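# Stack the lone carton neatly on a carton stack

## Task

Take the carton that sits apart from the others and set it on top of a stack of cartons, aligned with the cartons underneath, then release it so it rests there.

## Robot and tools

Robot: two arms, left_arm and right_arm, each with six revolute joints and a two-finger parallel gripper. Base poses in the scene frame: left_arm at (-0.036, +0.246, 0) m with quat_wxyz (+1.000, 0, 0, +0.024); right_arm at (+0.016, -0.331, 0) m with quat_wxyz (+0.999, 0, 0, -0.044). Joint ranges in rad, base to hand: waist -2.880 to 2.880, shoulder 0.000 to 3.142, elbow 0.000 to 3.019, wrist pitch -1.693 to 1.571, wrist yaw -1.571 to 1.571, wrist roll -2.094 to 2.094. Elbows never fully straighten.

Frame: one shared scene frame. Origin sits on the table surface midway between the arms; +z is up, +x points forward over the table, and left_arm is on the +y side. The arm names do not refer to image sides. On each gripper the fingers extend along its local +z and close along its local y. end_effector_position is the point between the finger pads, roughly 1 cm short of the fingertips.

The 16-number row (used by execute_actions and move): left_arm x, y, z, qw, qx, qy, qz, opening, then the same eight for right_arm. Both arms are always included, even if one should not move. x, y, z are an absolute target position in metres in the scene frame; qw, qx, qy, qz are an absolute target orientation (w first), also in the scene frame. Opening runs from -1 (closed) to +1 (fully open, 0.094 m) and is an absolute command, not a change. A call is rejected, and nothing is sent, if any target lies more than 0.6 m from that arm's last reported position along any axis of its gripper. Each control step the controller caps the commanded pose at 70 mm and 16 degrees away from the measured pose, then drives the joints by damped IK, favouring position over orientation. Arms commonly settle a centimetre or more off target, usually low. To hold orientation, resend your own chosen quaternion every time rather than the drifted reported one. To keep an arm parked, resend its whole pose from the last result before it stopped, plus the desired opening.

Tools:
- execute_actions {"actions": [...], "pictures": bool}. The list holds zero or one item. Empty list: no command, just returns state. An action {"rows": [[16 numbers], ...], "steps": n} has 1 to 15 rows and n up to 15 (default 15); each step lasts 1/30 s, one row per step, the final row repeating if rows run short. After the last step an arm only continues to its last clipped pose, so a far target may need several calls. A wait {"steps": n}, n up to 300, sends nothing and returns once n steps have passed since the previous result, your thinking time included. Pictures come by default.
- move {"target": [16 numbers], "speed": m/s}. Straight-line travel of each gripper from its current spot to the absolute target row; both arms finish together; duration 0.5 to 10 s, stopping short if longer. speed 0.002 to 0.5, default 0.25; rotation capped at twice that in rad/s, taking the shorter way. The opening is applied when the move begins. Paths ignore obstacles and the other arm, and grippers can lag, wander or overshoot the speed, especially near full reach. The result adds a "move:" line: done, off_target, moving, held or fault, plus limits (paced = pose was clipped; held = some steps were blocked, after which the arm may jump fast), and each gripper's distance from its target.
- wait {"seconds": 0 to 10}: lets time pass with no new command.
- zoom_image {"camera", "region": [x0, y0, x1, y1]} in image pixels from the top-left, at most 504 by 504. Cameras: cam_high (504x504, fixed, pinhole), cam_left_wrist and cam_right_wrist (616x616 fisheye on the hands).
- read_manual: licence texts only; no motion.
Answering without any tool call ends everything.

Reading results: the state line lists each gripper's position and quaternion; at long reach these can be somewhat wrong. grip_measured is the finger opening on the command scale; the last entry of Joint positions is the opening in metres; each gripper may read off by up to about 1 mm. "pose unreachable" means the clearance check altered or blocked that arm's command; HELD flags steps where your row was not (fully) sent. "Hand target" shows where the controller is now steering each gripper. Joint torques include offsets, friction and noise. FAULT means an arm stopped. MOTOR HOT appears at 85 °C; at 100 °C that arm goes limp and falls until it cools, so avoid holding loads longer than needed.

Gripping: to hold, command an opening below grip_measured; about 0.03 below is firm, less is gentler. In this task the per-pad force is capped lower than normal, around 13 to 25 N, so the carton can slip if handled roughly. Random tugs may act on a held part and loose items may get nudged.

Cautions: time runs while you think. Faster contact hits harder, and targets set beyond the contact point press harder, so approach slowly and aim just at the surface. Do not drop, slam or shove objects, and never let anything leave the table, which fails the task. Keep the arms from striking or pushing each other. Release the carton only once it sits squarely on the stack, then back away gently.

Each tool is called after ">>>" as name([rows], argument=value, ...), one row to a line, values as JSON.

## Session

>>> execute_actions(actions=[])

Scene clock: 0.00 s of 4200.00 s.
left_arm: end_effector_position=(+0.1361, +0.4610, +0.2824) grip_measured=+1.000 end_effector_quat_wxyz=(+0.000, +0.769, -0.638, +0.043) | right_arm: end_effector_position=(+0.5106, -0.6188, +0.2461) grip_measured=+1.000 end_effector_quat_wxyz=(+0.136, +0.294, +0.943, -0.075)
Joint positions: left_arm=[ 0.901  1.059  1.147 -1.665  0.085 -0.805  0.094] | right_arm=[-0.411  1.647  1.588 -1.214  0.093  0.091  0.094]
Joint velocities: left_arm=[ 0.005  0.005  0.002 -0.002 -0.022  0.022  0.   ] | right_arm=[-0.015 -0.005  0.002 -0.002 -0.095 -0.022  0.   ]
Joint torques (N m, as the arm reports them, + toward a larger angle): no reading
Hand target (left_arm): +0.139, +0.465, +0.289; -0.008, +0.768, -0.639, +0.042
Hand target (right_arm): +0.516, -0.622, +0.250; +0.142, +0.294, +0.942, -0.076

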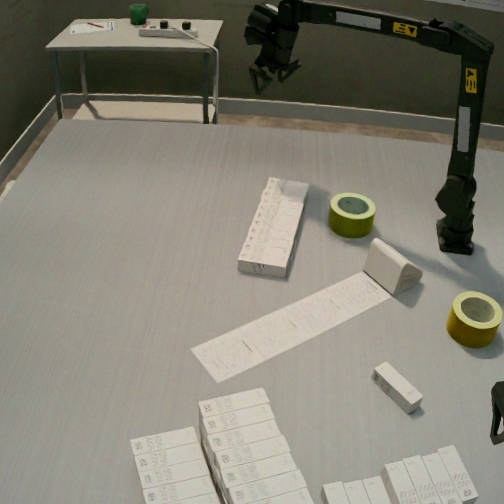

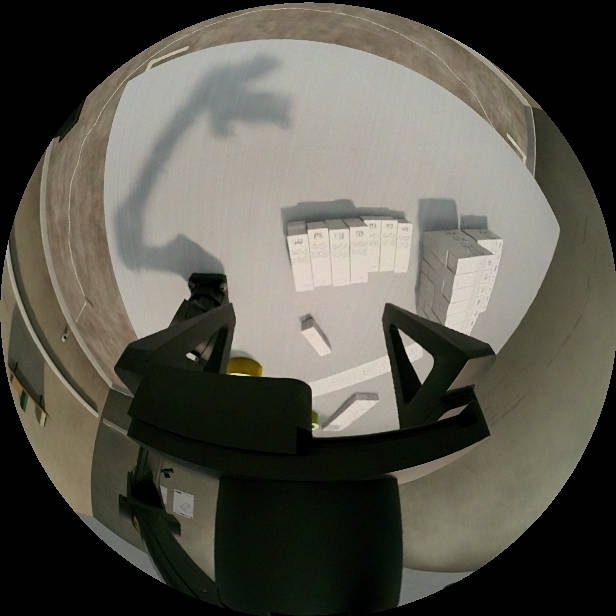

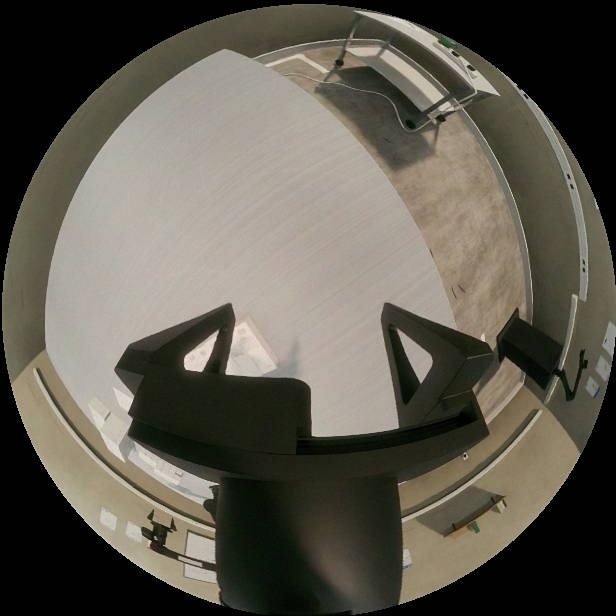

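>>> zoom_image(camera="cam_high", region=[110, 330, 504, 504])

>>> zoom_image(camera="cam_left_wrist", region=[260, 180, 520, 440])

>>> zoom_image(camera="cam_high", region=[180, 160, 504, 400])

Region (110, 330, 504, 504) of cam_high's 504x504 image, scaled by 1.279, with more detail than that image has; it fills the top 223 rows of this view, and the rest is white.

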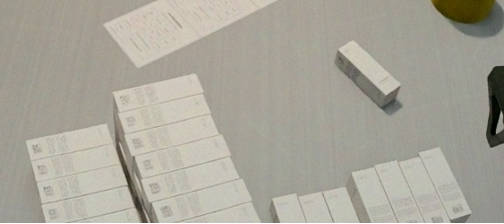

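Region (260, 180, 520, 440) of cam_left_wrist's 616x616 image, scaled by 1.938, with more detail than that image has.

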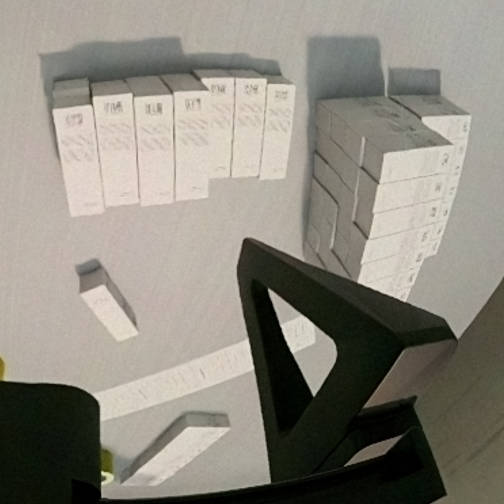

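Region (180, 160, 504, 400) of cam_high's 504x504 image, scaled by 1.556, with more detail than that image has; it fills the top 373 rows of this view, and the rest is white.

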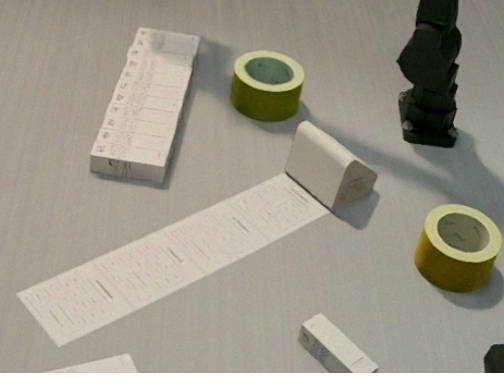

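>>> zoom_image(camera="cam_left_wrist", region=[270, 190, 430, 310])

>>> zoom_image(camera="cam_left_wrist", region=[400, 190, 520, 350])

>>> zoom_image(camera="cam_high", region=[300, 420, 504, 504])

Region (270, 190, 430, 310) of cam_left_wrist's 616x616 image, scaled by 3.150, with more detail than that image has; it fills the top 378 rows of this view, and the rest is white.

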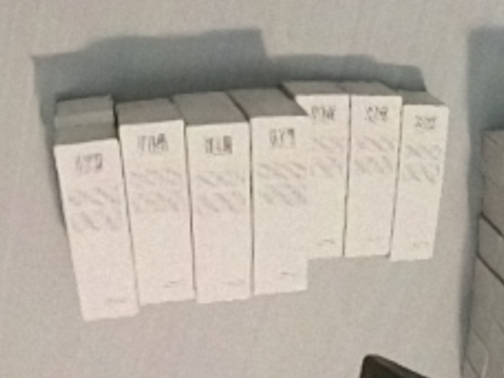

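Region (400, 190, 520, 350) of cam_left_wrist's 616x616 image, scaled by 3.150, with more detail than that image has; it fills the left 378 columns of this view, and the rest is white.

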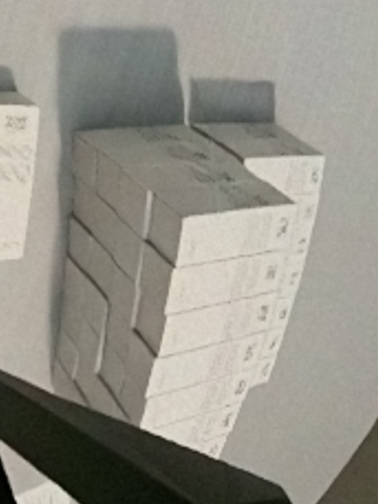

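Region (300, 420, 504, 504) of cam_high's 504x504 image, scaled by 2.471, with more detail than that image has; it fills the top 208 rows of this view, and the rest is white.

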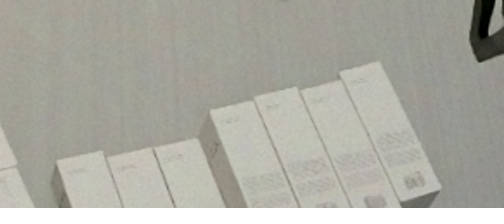

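>>> zoom_image(camera="cam_high", region=[350, 340, 450, 430])

>>> zoom_image(camera="cam_left_wrist", region=[280, 295, 360, 375])

Region (350, 340, 450, 430) of cam_high's 504x504 image, scaled by 5.040, with more detail than that image has; it fills the top 454 rows of this view, and the rest is white.

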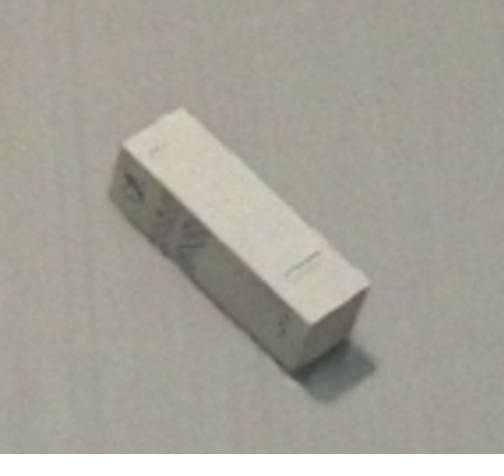

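Region (280, 295, 360, 375) of cam_left_wrist's 616x616 image, scaled by 6.300, with more detail than that image has.

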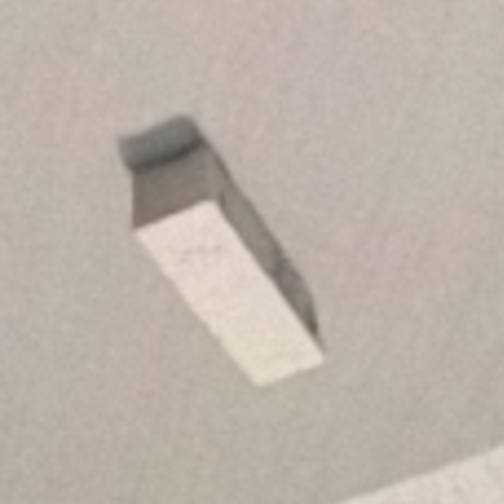

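>>> move(target=[0.205,0.163,0.13,0,0.9026,-0.4305,0,1,0.516,-0.622,0.250,0.142,0.294,0.942,-0.076,1], speed=0.4)

Scene clock: 59.30 s of 4200.00 s.
left_arm: end_effector_position=(+0.2002, +0.1630, +0.1274) grip_measured=+1.000 end_effector_quat_wxyz=(+0.112, +0.807, -0.579, +0.025) | right_arm: end_effector_position=(+0.5106, -0.6188, +0.2461) grip_measured=+1.000 end_effector_quat_wxyz=(+0.136, +0.294, +0.943, -0.075)
Joint positions: left_arm=[-0.233  1.07   0.731 -1.285  0.225 -2.076  0.094] | right_arm=[-0.411  1.647  1.588 -1.214  0.093  0.091  0.094]
Joint velocities: left_arm=[-0.005  0.005 -0.002 -0.012 -0.037 -0.051  0.   ] | right_arm=[ 0.005 -0.015 -0.007  0.017 -0.037 -0.037  0.   ]
Joint torques (N m, as the arm reports them, + toward a larger angle): left_arm=[-0.05 -4.32 11.23  0.26  0.23 -0.1 ] | right_arm=[  0.46 -14.62  12.61   1.05   0.15   0.  ]
Hand target (left_arm): +0.205, +0.161, +0.130; +0.113, +0.811, -0.574, +0.027
Hand target (right_arm): +0.516, -0.622, +0.250; +0.142, +0.294, +0.942, -0.076
Off the commanded pose (left_arm): 0.006 m, 24 deg; orientation clipped at the last step of the last action.
Off the commanded pose (right_arm): 0.007 m, 1 deg.
joint sent to its limit (left arm) — the command would take joint 6 (wrist roll) past its lower limit, so that joint was sent only as far as its limit.
After step 90, 54.83 s passed at rest.
move: off_target (left_arm); limits=paced
camera_calibration (this result's frames):
cam_left_wrist: T_world_to_cam=[[0.943616, 0.292129, -0.155721, -0.210606], [0.312885, -0.633383, 0.707763, -0.0457203], [0.108127, -0.716579, -0.689074, 0.30425], [0, 0, 0, 1]] pos_world=[0.180138, 0.250585, 0.209214]

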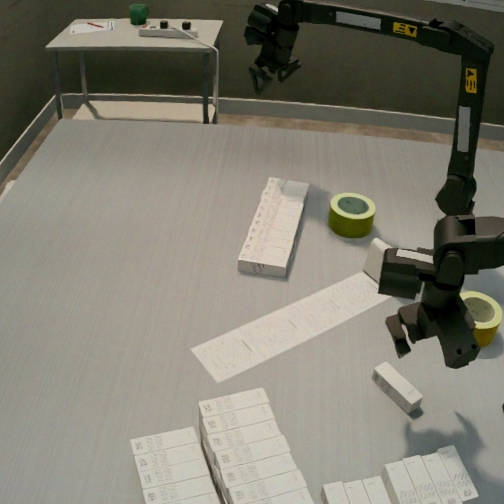

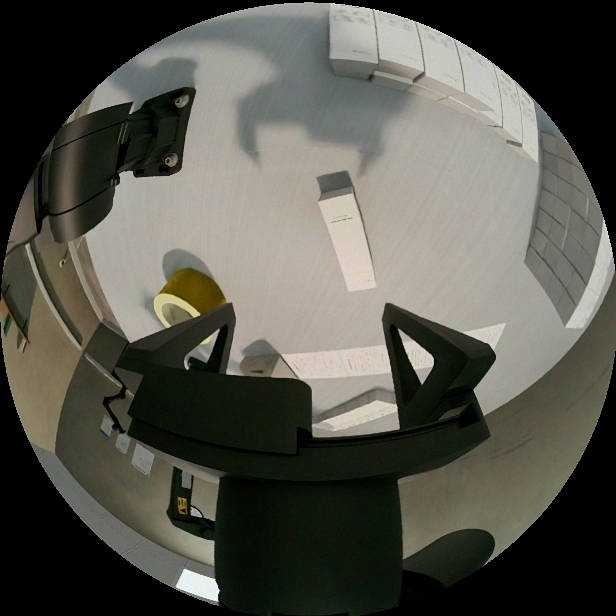

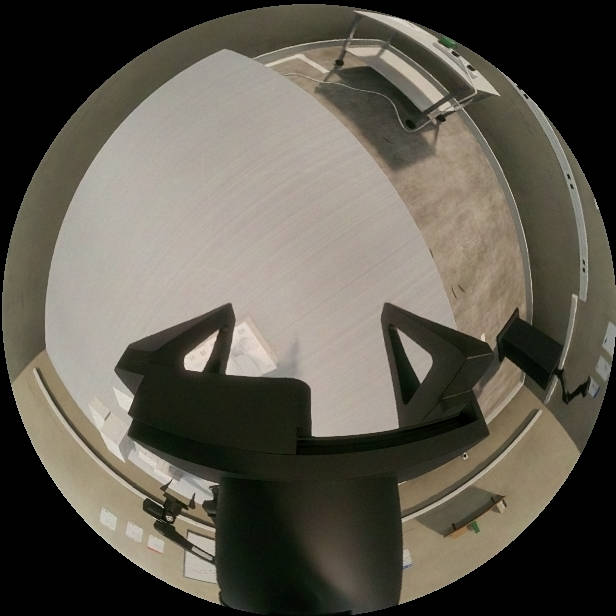

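>>> move(target=[0.221,0.161,0.10,0,0.446,0.895,0,1,0.516,-0.622,0.250,0.142,0.294,0.942,-0.076,1], speed=0.5)

Scene clock: 70.10 s of 4200.00 s.
left_arm: end_effector_position=(+0.2208, +0.1643, +0.1005) grip_measured=+1.000 end_effector_quat_wxyz=(-0.009, +0.435, +0.900, +0.001) | right_arm: end_effector_position=(+0.5106, -0.6188, +0.2461) grip_measured=+1.000 end_effector_quat_wxyz=(+0.136, +0.294, +0.943, -0.075)
Joint positions: left_arm=[-0.36   1.139  0.717 -1.165 -0.005  0.588  0.094] | right_arm=[-0.411  1.647  1.588 -1.214  0.093  0.091  0.094]
Joint velocities: left_arm=[-0.005  0.015 -0.027  0.002 -0.051  0.037  0.   ] | right_arm=[-0.005 -0.015  0.027  0.007  0.007  0.037  0.   ]
Joint torques (N m, as the arm reports them, + toward a larger angle): left_arm=[-0.44 -6.45  9.21  0.96  0.24  0.17] | right_arm=[  0.39 -14.58  12.65   0.98   0.15   0.01]
Hand target (left_arm): +0.221, +0.161, +0.100; -0.001, +0.446, +0.895, +0.001
Hand target (right_arm): +0.516, -0.622, +0.250; +0.142, +0.294, +0.942, -0.076
Off the commanded pose (left_arm): 0.003 m, 2 deg.
Off the commanded pose (right_arm): 0.007 m, 1 deg.
After step 90, 4.23 s passed at rest.
move: done
camera_calibration (this result's frames):
cam_left_wrist: T_world_to_cam=[[-0.790986, -0.611834, 0.000386477, 0.281204], [-0.49023, 0.634153, 0.597934, -0.0522299], [-0.366081, 0.472768, -0.801545, 0.205032], [0, 0, 0, 1]] pos_world=[0.271882, 0.108239, 0.195464]

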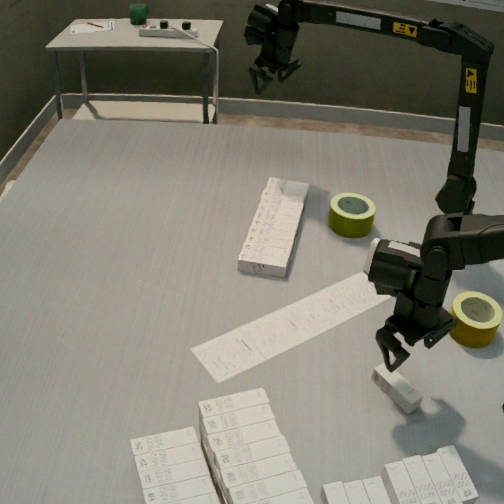

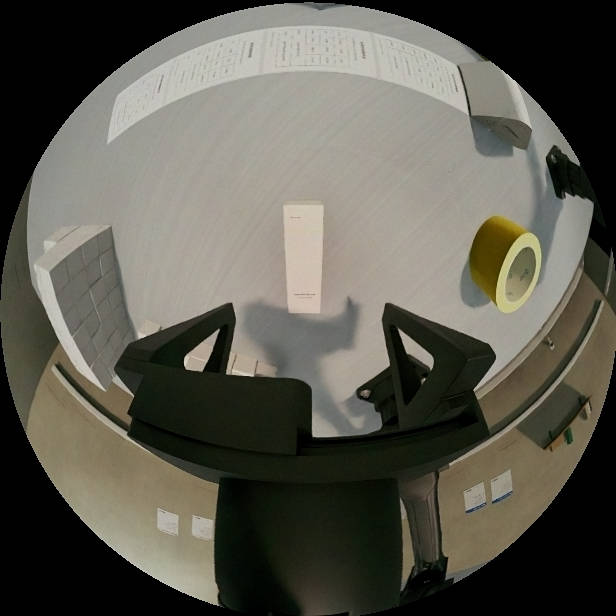

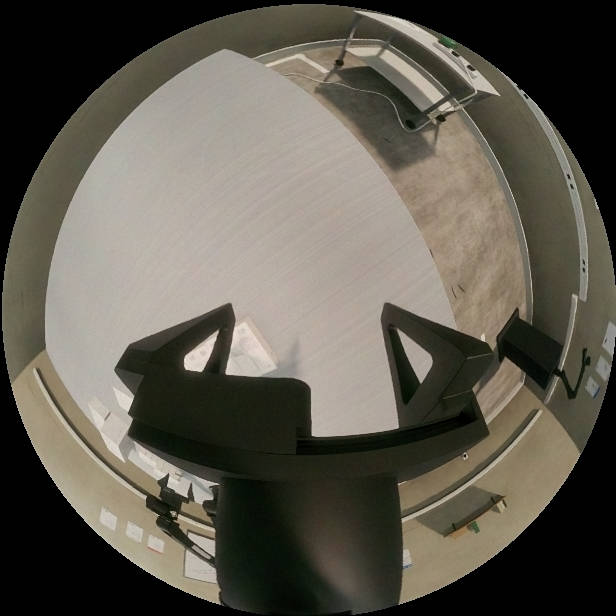

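>>> move(target=[0.226,0.167,0.021,0,0.446,0.895,0,0.3,0.516,-0.622,0.250,0.142,0.294,0.942,-0.076,1], speed=0.2)

Scene clock: 75.60 s of 4200.00 s.
left_arm: end_effector_position=(+0.2205, +0.1648, +0.0229) grip_measured=+0.301 end_effector_quat_wxyz=(-0.005, +0.447, +0.895, +0.001) | right_arm: end_effector_position=(+0.5106, -0.6188, +0.2461) grip_measured=+1.000 end_effector_quat_wxyz=(+0.136, +0.294, +0.943, -0.075)
Joint positions: left_arm=[-0.358  1.278  0.585 -0.888 -0.003  0.618  0.061] | right_arm=[-0.411  1.647  1.588 -1.214  0.093  0.091  0.094]
Joint velocities: left_arm=[-0.005 -0.005 -0.017 -0.002 -0.037  0.051 -0.001] | right_arm=[ 0.005 -0.024  0.002  0.012  0.007  0.022  0.   ]
Joint torques (N m, as the arm reports them, + toward a larger angle): left_arm=[ 1.42 -5.83  8.43  1.01  0.25  0.21] | right_arm=[  0.36 -14.54  12.61   0.96   0.17   0.  ]
Hand target (left_arm): +0.224, +0.167, +0.021; -0.000, +0.446, +0.895, +0.000
Hand target (right_arm): +0.516, -0.622, +0.250; +0.142, +0.294, +0.942, -0.076
Off the commanded pose (left_arm): 0.006 m, 1 deg.
Off the commanded pose (right_arm): 0.007 m, 1 deg.
After step 90, 1.63 s passed at rest.
move: done
camera_calibration (this result's frames):
cam_left_wrist: T_world_to_cam=[[-0.807245, -0.590214, -0.00162686, 0.281346], [-0.476262, 0.649758, 0.592443, -0.0118273], [-0.348611, 0.479022, -0.805611, 0.137629], [0, 0, 0, 1]] pos_world=[0.269461, 0.107812, 0.11834]

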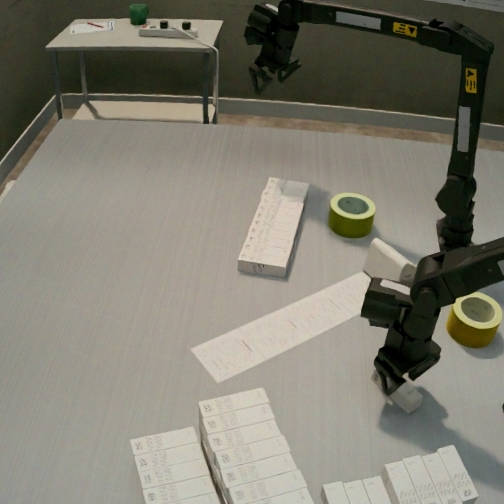

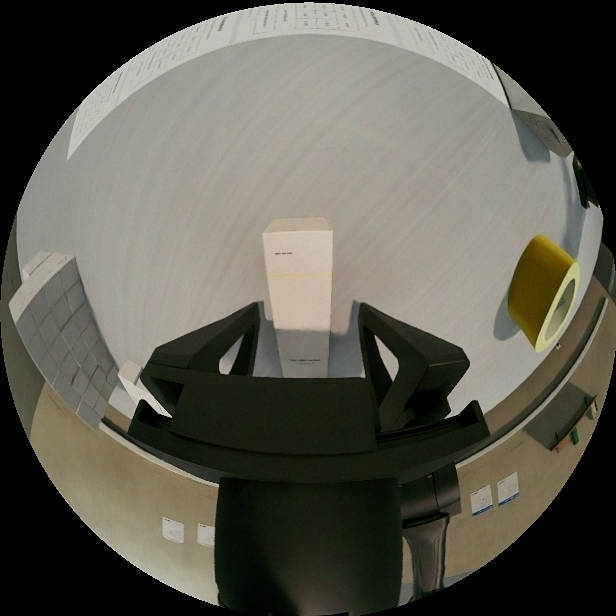

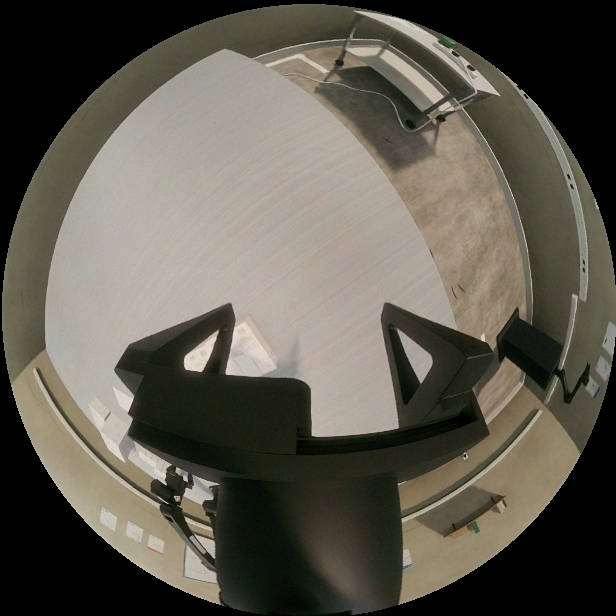

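>>> move(target=[0.224,0.167,0.021,0,0.446,0.895,0,-0.5,0.516,-0.622,0.250,0.142,0.294,0.942,-0.076,1])

Scene clock: 79.27 s of 4200.00 s.
left_arm: end_effector_position=(+0.2205, +0.1648, +0.0229) grip_measured=-0.347 end_effector_quat_wxyz=(-0.005, +0.447, +0.894, +0.001) | right_arm: end_effector_position=(+0.5106, -0.6188, +0.2461) grip_measured=+1.000 end_effector_quat_wxyz=(+0.136, +0.294, +0.943, -0.075)
Joint positions: left_arm=[-0.358  1.278  0.585 -0.888 -0.003  0.619  0.031] | right_arm=[-0.411  1.647  1.588 -1.214  0.093  0.091  0.094]
Joint velocities: left_arm=[-0.005 -0.005 -0.002 -0.012  0.037 -0.007 -0.001] | right_arm=[-0.005 -0.005  0.002 -0.012 -0.051 -0.037  0.   ]
Joint torques (N m, as the arm reports them, + toward a larger angle): left_arm=[ 1.28 -6.2   8.34  1.04  0.24  0.14] | right_arm=[  0.38 -14.61  12.62   1.02   0.16   0.  ]
Hand target (left_arm): +0.224, +0.167, +0.021; +0.000, +0.446, +0.895, -0.000
Hand target (right_arm): +0.516, -0.622, +0.250; +0.142, +0.294, +0.942, -0.076
Off the commanded pose (left_arm): 0.005 m, 1 deg.
Off the commanded pose (right_arm): 0.007 m, 1 deg.
move: done
camera_calibration (this result's frames):
cam_left_wrist: T_world_to_cam=[[-0.807693, -0.589602, -0.00131141, 0.281284], [-0.475697, 0.650339, 0.59226, -0.012012], [-0.348344, 0.478988, -0.805746, 0.137602], [0, 0, 0, 1]] pos_world=[0.269409, 0.107748, 0.118355]

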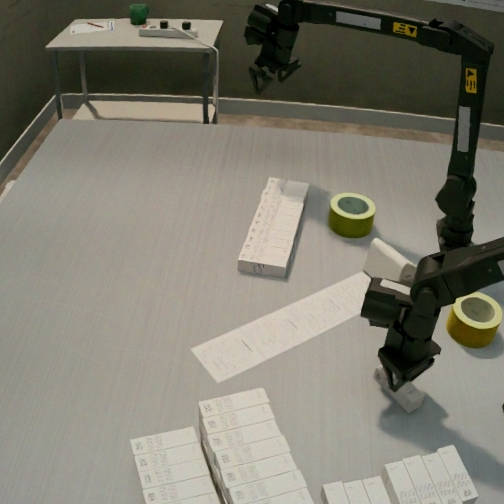

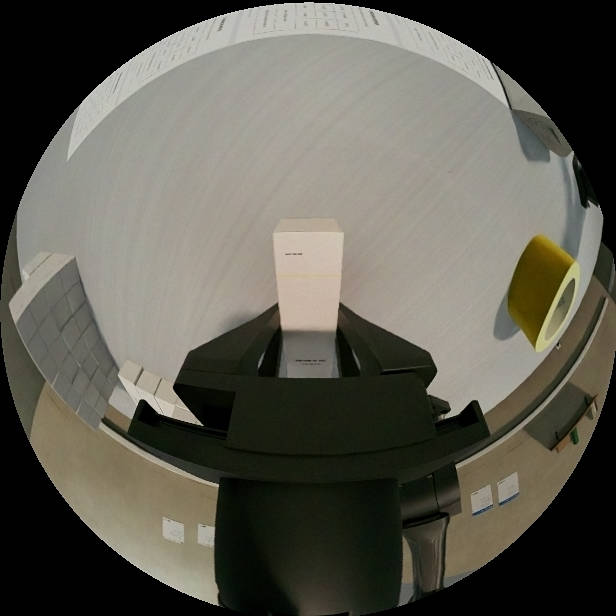

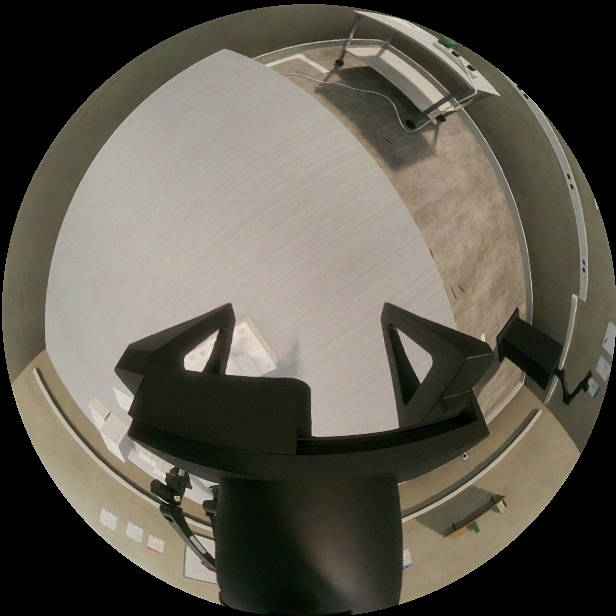

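>>> move(target=[0.215,0.2,0.15,0,0.446,0.895,0,-0.5,0.516,-0.622,0.250,0.142,0.294,0.942,-0.076,1], speed=0.3)

>>> move(target=[0.208,0.397,0.15,0,-0.799,0.602,0,-0.5,0.516,-0.622,0.250,0.142,0.294,0.942,-0.076,1], speed=0.4)

Scene clock: 90.77 s of 4200.00 s.
left_arm: end_effector_position=(+0.2096, +0.1980, +0.1403) grip_measured=-0.347 end_effector_quat_wxyz=(-0.004, +0.445, +0.895, +0.000) | right_arm: end_effector_position=(+0.5106, -0.6188, +0.2461) grip_measured=+1.000 end_effector_quat_wxyz=(+0.136, +0.294, +0.943, -0.075)
Joint positions: left_arm=[-0.243  1.028  0.753 -1.303 -0.002  0.728  0.031] | right_arm=[-0.411  1.647  1.588 -1.214  0.093  0.091  0.094]
Joint velocities: left_arm=[-0.015 -0.015 -0.012 -0.002  0.051  0.007 -0.   ] | right_arm=[-0.005  0.005 -0.027 -0.002  0.007 -0.066  0.   ]
Joint torques (N m, as the arm reports them, + toward a larger angle): left_arm=[ 1.29 -3.53 13.14 -0.02  0.25  0.18] | right_arm=[  0.44 -14.69  12.58   1.     0.16   0.  ]
Hand target (left_arm): +0.217, +0.199, +0.150; +0.000, +0.446, +0.895, -0.000
Hand target (right_arm): +0.516, -0.622, +0.250; +0.142, +0.294, +0.942, -0.076
Off the commanded pose (left_arm): 0.011 m, 0 deg.
Off the commanded pose (right_arm): 0.007 m, 1 deg.
After step 90, 7.53 s passed at rest.
move: off_target (left_arm)
camera_calibration (this result's frames):
cam_left_wrist: T_world_to_cam=[[-0.80475, -0.593612, -0.00151274, 0.292417], [-0.480046, 0.649288, 0.589899, -0.106918], [-0.349189, 0.475447, -0.807476, 0.213671], [0, 0, 0, 1]] pos_world=[0.258609, 0.141413, 0.236047]

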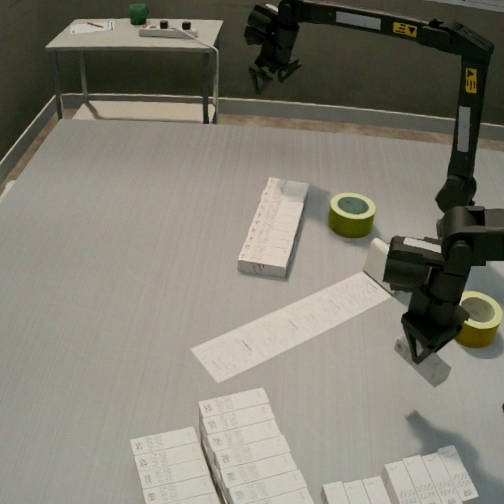

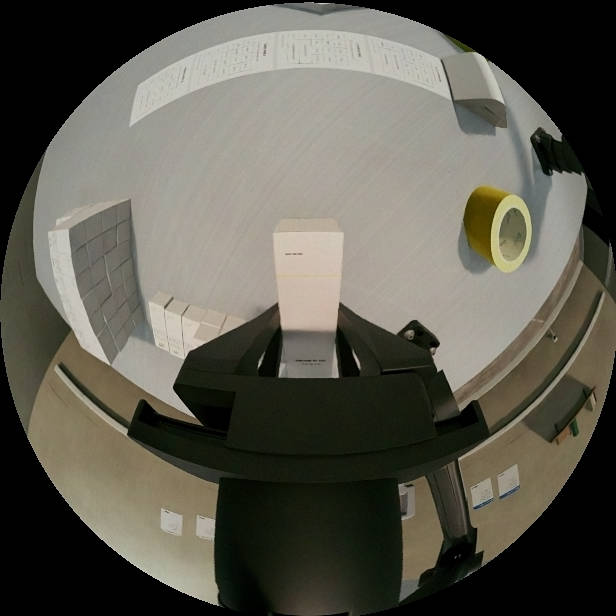

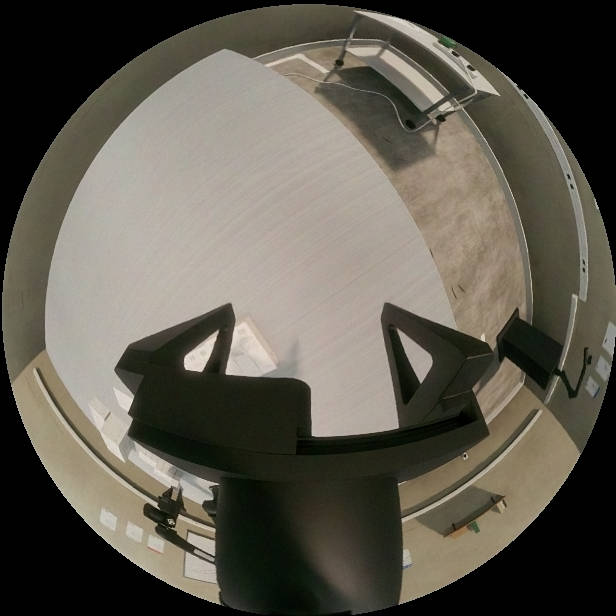

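Scene clock: 94.87 s of 4200.00 s.
left_arm: end_effector_position=(+0.1905, +0.3835, +0.1354) grip_measured=-0.347 end_effector_quat_wxyz=(+0.025, +0.790, -0.612, -0.003) | right_arm: end_effector_position=(+0.5106, -0.6188, +0.2461) grip_measured=+1.000 end_effector_quat_wxyz=(+0.136, +0.294, +0.943, -0.075)
Joint positions: left_arm=[ 0.505  1.108  0.792 -1.303  0.011 -1.269  0.031] | right_arm=[-0.411  1.647  1.588 -1.214  0.093  0.091  0.094]
Joint velocities: left_arm=[ 0.005  0.005  0.007  0.007 -0.081 -0.11  -0.   ] | right_arm=[-0.005 -0.024  0.017  0.007 -0.037 -0.022  0.   ]
Joint torques (N m, as the arm reports them, + toward a larger angle): left_arm=[ 1.09 -4.65 14.48  0.75 -0.02 -0.1 ] | right_arm=[  0.26 -14.42  12.66   0.94   0.15   0.  ]
Hand target (left_arm): +0.206, +0.397, +0.150; +0.002, +0.799, -0.602, +0.005
Hand target (right_arm): +0.516, -0.622, +0.250; +0.142, +0.294, +0.942, -0.076
Off the commanded pose (left_arm): 0.026 m, 3 deg.
Off the commanded pose (right_arm): 0.007 m, 1 deg.
move: off_target (left_arm)
camera_calibration (this result's frames):
cam_left_wrist: T_world_to_cam=[[0.970378, 0.236891, -0.0474316, -0.263222], [0.216706, -0.766691, 0.604338, 0.174749], [0.106797, -0.596715, -0.795315, 0.437545], [0, 0, 0, 1]] pos_world=[0.170827, 0.457423, 0.229893]

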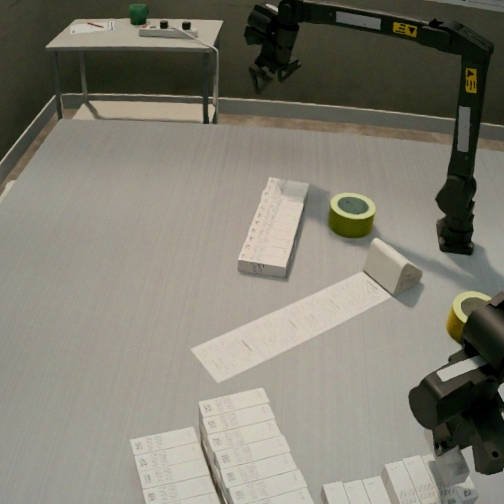

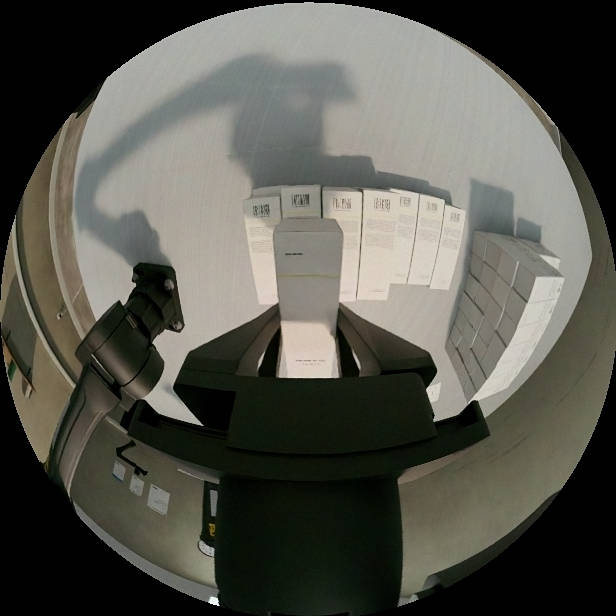

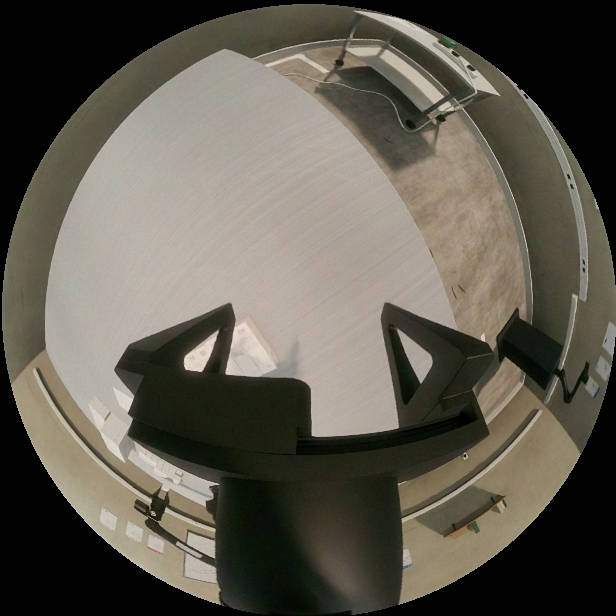

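>>> move(target=[0.212,0.399,0.106,0,0.803,-0.595,0,-0.5,0.516,-0.622,0.250,0.142,0.294,0.942,-0.076,1], speed=0.15)

Scene clock: 105.50 s of 4200.00 s.
left_arm: end_effector_position=(+0.2102, +0.3974, +0.1096) grip_measured=-0.347 end_effector_quat_wxyz=(+0.002, +0.799, -0.601, +0.001) | right_arm: end_effector_position=(+0.5106, -0.6188, +0.2461) grip_measured=+1.000 end_effector_quat_wxyz=(+0.136, +0.294, +0.943, -0.075)
Joint positions: left_arm=[ 0.505  1.174  0.769 -1.168  0.003 -1.297  0.031] | right_arm=[-0.411  1.647  1.588 -1.214  0.093  0.091  0.094]
Joint velocities: left_arm=[-0.005  0.005 -0.002  0.007 -0.081  0.007  0.   ] | right_arm=[-0.015 -0.005 -0.002 -0.007 -0.007 -0.022  0.   ]
Joint torques (N m, as the arm reports them, + toward a larger angle): left_arm=[ 0.26 -5.45  9.59  0.92 -0.07 -0.08] | right_arm=[  0.37 -14.63  12.59   0.98   0.16   0.  ]
Hand target (left_arm): +0.211, +0.399, +0.106; -0.000, +0.803, -0.596, +0.000
Hand target (right_arm): +0.516, -0.622, +0.250; +0.142, +0.294, +0.942, -0.076
Off the commanded pose (left_arm): 0.004 m, 1 deg.
Off the commanded pose (right_arm): 0.007 m, 1 deg.
After step 90, 6.87 s passed at rest.
move: done
camera_calibration (this result's frames):
cam_left_wrist: T_world_to_cam=[[0.964371, 0.26448, -0.00623833, -0.301056], [0.217633, -0.779705, 0.587108, 0.203594], [0.150414, -0.567548, -0.809484, 0.403974], [0, 0, 0, 1]] pos_world=[0.185257, 0.467642, 0.205601]

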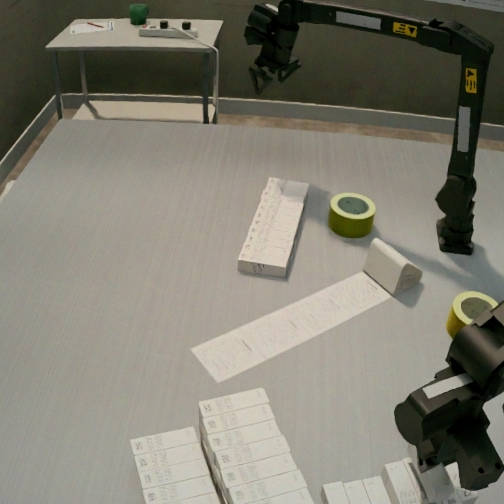

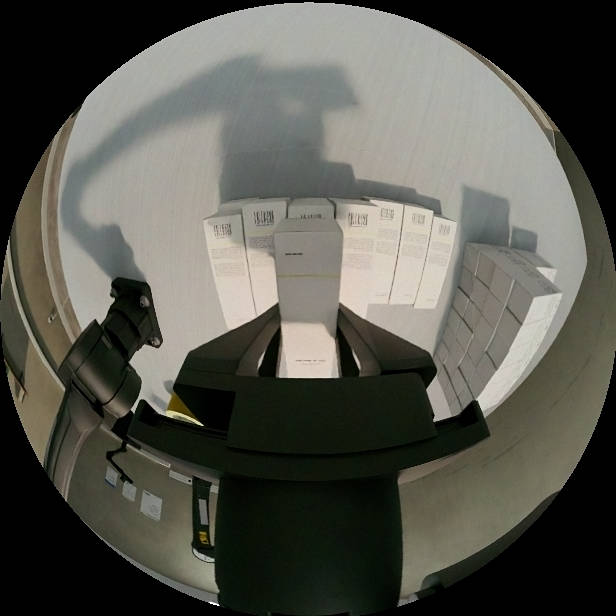

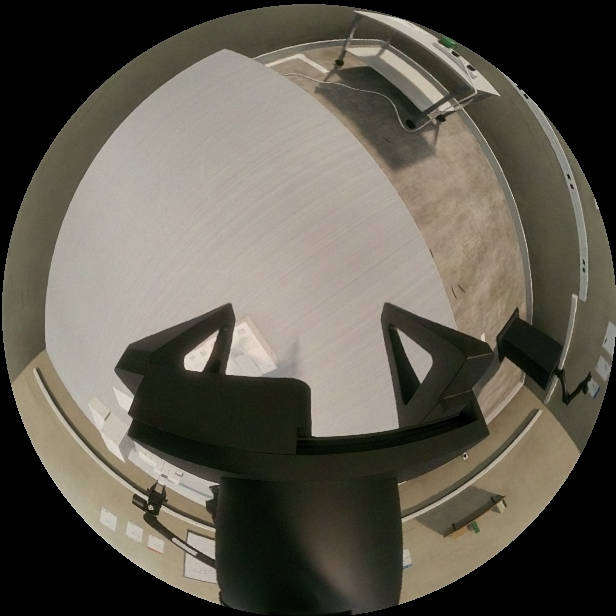

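>>> zoom_image(camera="cam_left_wrist", region=[200, 170, 420, 330])

Region (200, 170, 420, 330) of cam_left_wrist's 616x616 image, scaled by 2.291, with more detail than that image has; it fills the top 367 rows of this view, and the rest is white.

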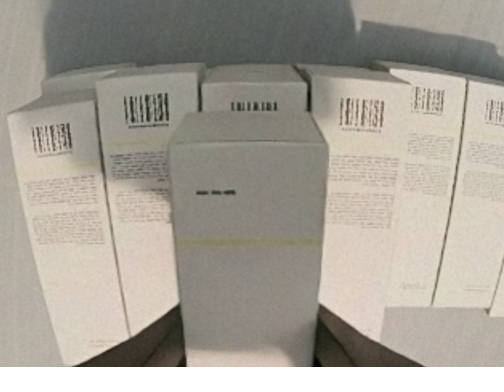

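>>> move(target=[0.2135,0.4015,0.088,0,0.803,-0.595,0,-0.5,0.516,-0.622,0.250,0.142,0.294,0.942,-0.076,1], speed=0.05)

>>> zoom_image(camera="cam_left_wrist", region=[200, 170, 420, 330])

>>> zoom_image(camera="cam_high", region=[350, 400, 504, 504])

Scene clock: 115.00 s of 4200.00 s.
left_arm: end_effector_position=(+0.2127, +0.3990, +0.0928) grip_measured=-0.347 end_effector_quat_wxyz=(+0.000, +0.799, -0.601, +0.001) | right_arm: end_effector_position=(+0.5106, -0.6188, +0.2461) grip_measured=+1.000 end_effector_quat_wxyz=(+0.136, +0.294, +0.943, -0.075)
Joint positions: left_arm=[ 0.505  1.204  0.743 -1.11   0.003 -1.299  0.031] | right_arm=[-0.411  1.647  1.588 -1.214  0.093  0.091  0.094]
Joint velocities: left_arm=[ 0.005 -0.015  0.007  0.002  0.007  0.022 -0.   ] | right_arm=[ 0.005 -0.015 -0.002 -0.012 -0.022  0.022  0.   ]
Joint torques (N m, as the arm reports them, + toward a larger angle): left_arm=[ 0.49 -5.64  9.28  0.96 -0.07 -0.06] | right_arm=[  0.23 -14.59  12.55   1.03   0.15   0.  ]
Hand target (left_arm): +0.213, +0.401, +0.088; +0.000, +0.803, -0.595, -0.000
Hand target (right_arm): +0.516, -0.622, +0.250; +0.142, +0.294, +0.942, -0.076
Off the commanded pose (left_arm): 0.005 m, 1 deg.
Off the commanded pose (right_arm): 0.007 m, 1 deg.
After step 90, 5.70 s passed at rest.
move: done
camera_calibration (this result's frames):
cam_left_wrist: T_world_to_cam=[[0.963978, 0.265958, -0.00368066, -0.304785], [0.217493, -0.780197, 0.586506, 0.214449], [0.153115, -0.56618, -0.809936, 0.389763], [0, 0, 0, 1]] pos_world=[0.187486, 0.469048, 0.188786]

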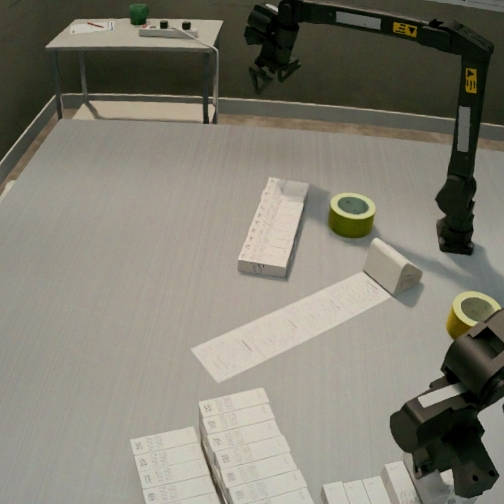

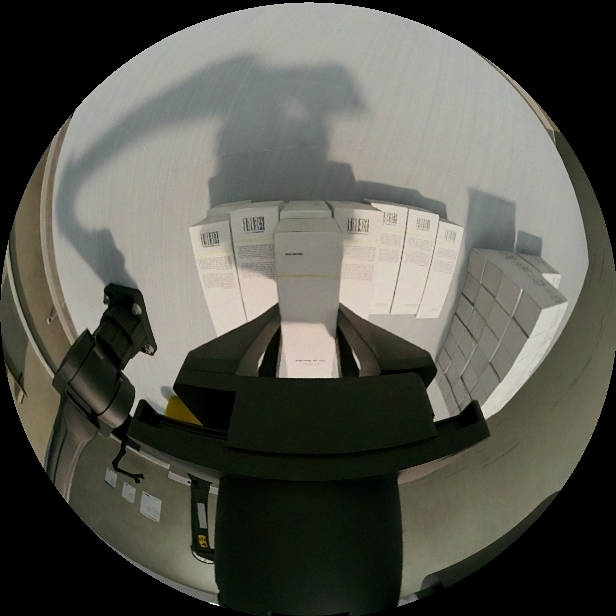

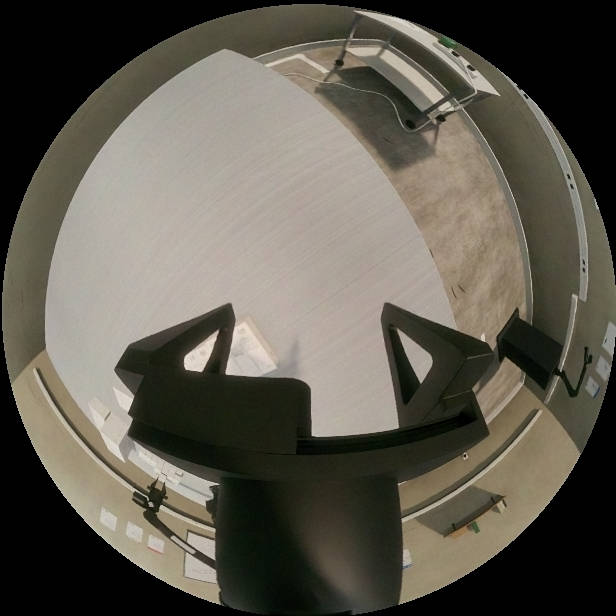

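Region (200, 170, 420, 330) of cam_left_wrist's 616x616 image, scaled by 2.291, with more detail than that image has; it fills the top 367 rows of this view, and the rest is white.

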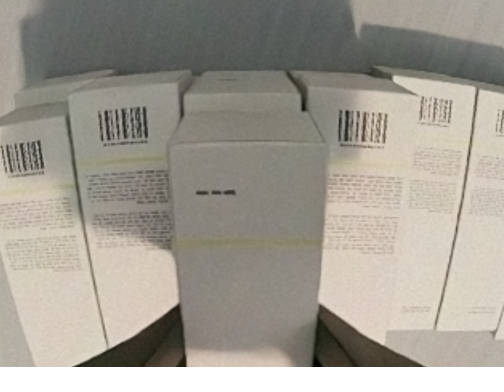

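Region (350, 400, 504, 504) of cam_high's 504x504 image, scaled by 3.273, with more detail than that image has; it fills the top 340 rows of this view, and the rest is white.

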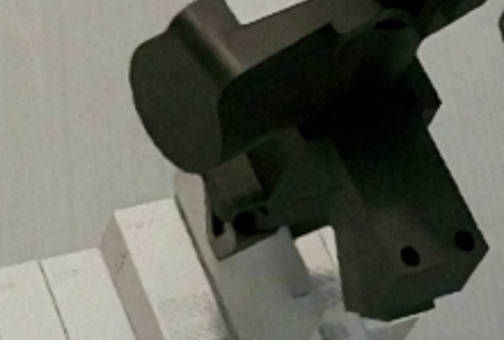

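>>> move(target=[0.212,0.4025,0.080,0,0.803,-0.595,0,-0.5,0.516,-0.622,0.250,0.142,0.294,0.942,-0.076,1], speed=0.03)

>>> zoom_image(camera="cam_left_wrist", region=[200, 170, 420, 330])

Scene clock: 120.23 s of 4200.00 s.
left_arm: end_effector_position=(+0.2126, +0.3989, +0.0859) grip_measured=-0.347 end_effector_quat_wxyz=(-0.001, +0.799, -0.601, +0.002) | right_arm: end_effector_position=(+0.5106, -0.6188, +0.2461) grip_measured=+1.000 end_effector_quat_wxyz=(+0.136, +0.294, +0.943, -0.075)
Joint positions: left_arm=[ 0.505  1.211  0.729 -1.085  0.003 -1.299  0.031] | right_arm=[-0.411  1.647  1.588 -1.214  0.093  0.091  0.094]
Joint velocities: left_arm=[-0.005 -0.005  0.002 -0.002 -0.007 -0.037 -0.001] | right_arm=[-0.005 -0.024 -0.007 -0.007 -0.081  0.037  0.   ]
Joint torques (N m, as the arm reports them, + toward a larger angle): left_arm=[ 0.89 -5.52  9.2   0.98 -0.07  0.  ] | right_arm=[  0.41 -14.64  12.64   0.95   0.16  -0.01]
Hand target (left_arm): +0.212, +0.402, +0.080; +0.000, +0.803, -0.595, +0.000
Hand target (right_arm): +0.516, -0.622, +0.250; +0.142, +0.294, +0.942, -0.076
Off the commanded pose (left_arm): 0.007 m, 1 deg.
Off the commanded pose (right_arm): 0.007 m, 1 deg.
After step 90, 1.47 s passed at rest.
move: done
camera_calibration (this result's frames):
cam_left_wrist: T_world_to_cam=[[0.963983, 0.265962, -0.000751734, -0.304933], [0.215972, -0.781138, 0.585816, 0.219198], [0.155217, -0.564879, -0.810444, 0.383264], [0, 0, 0, 1]] pos_world=[0.187121, 0.468822, 0.181975]

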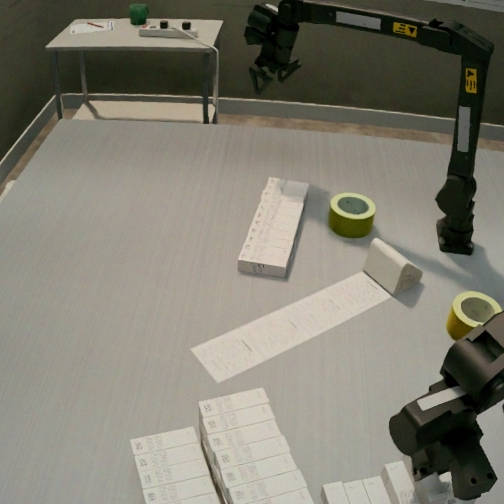

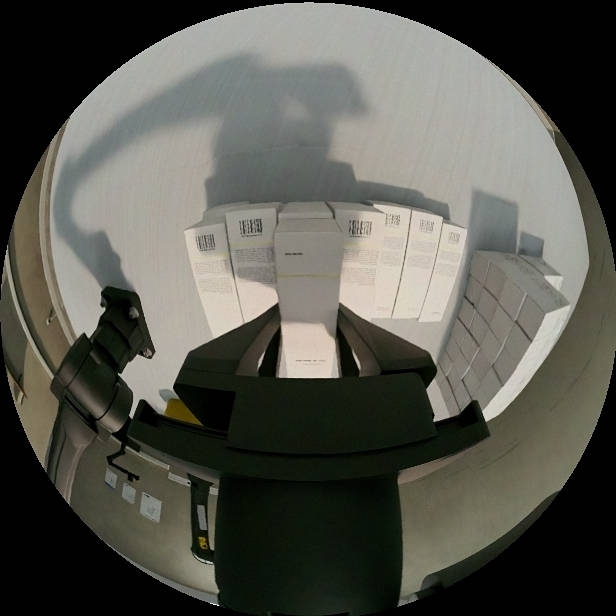

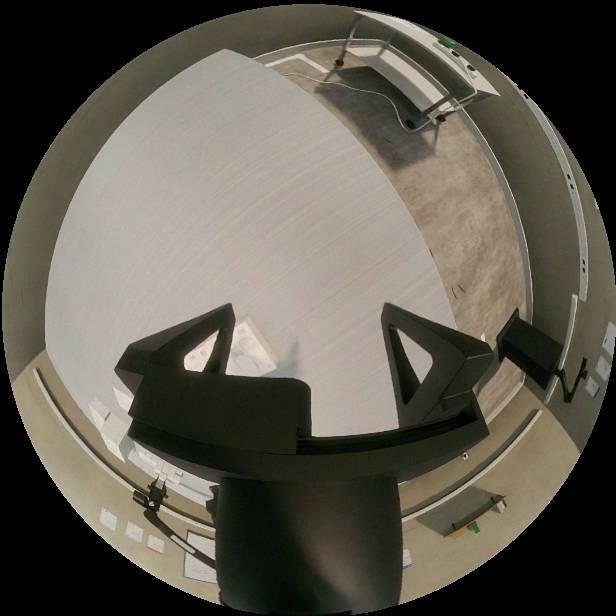

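Region (200, 170, 420, 330) of cam_left_wrist's 616x616 image, scaled by 2.291, with more detail than that image has; it fills the top 367 rows of this view, and the rest is white.

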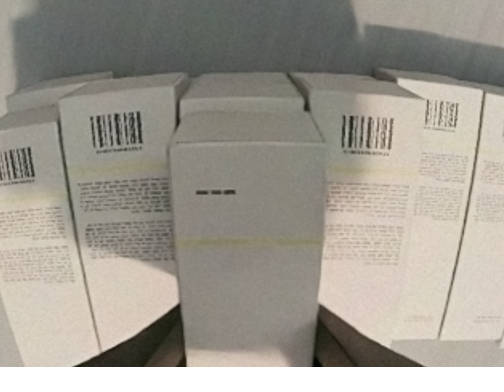

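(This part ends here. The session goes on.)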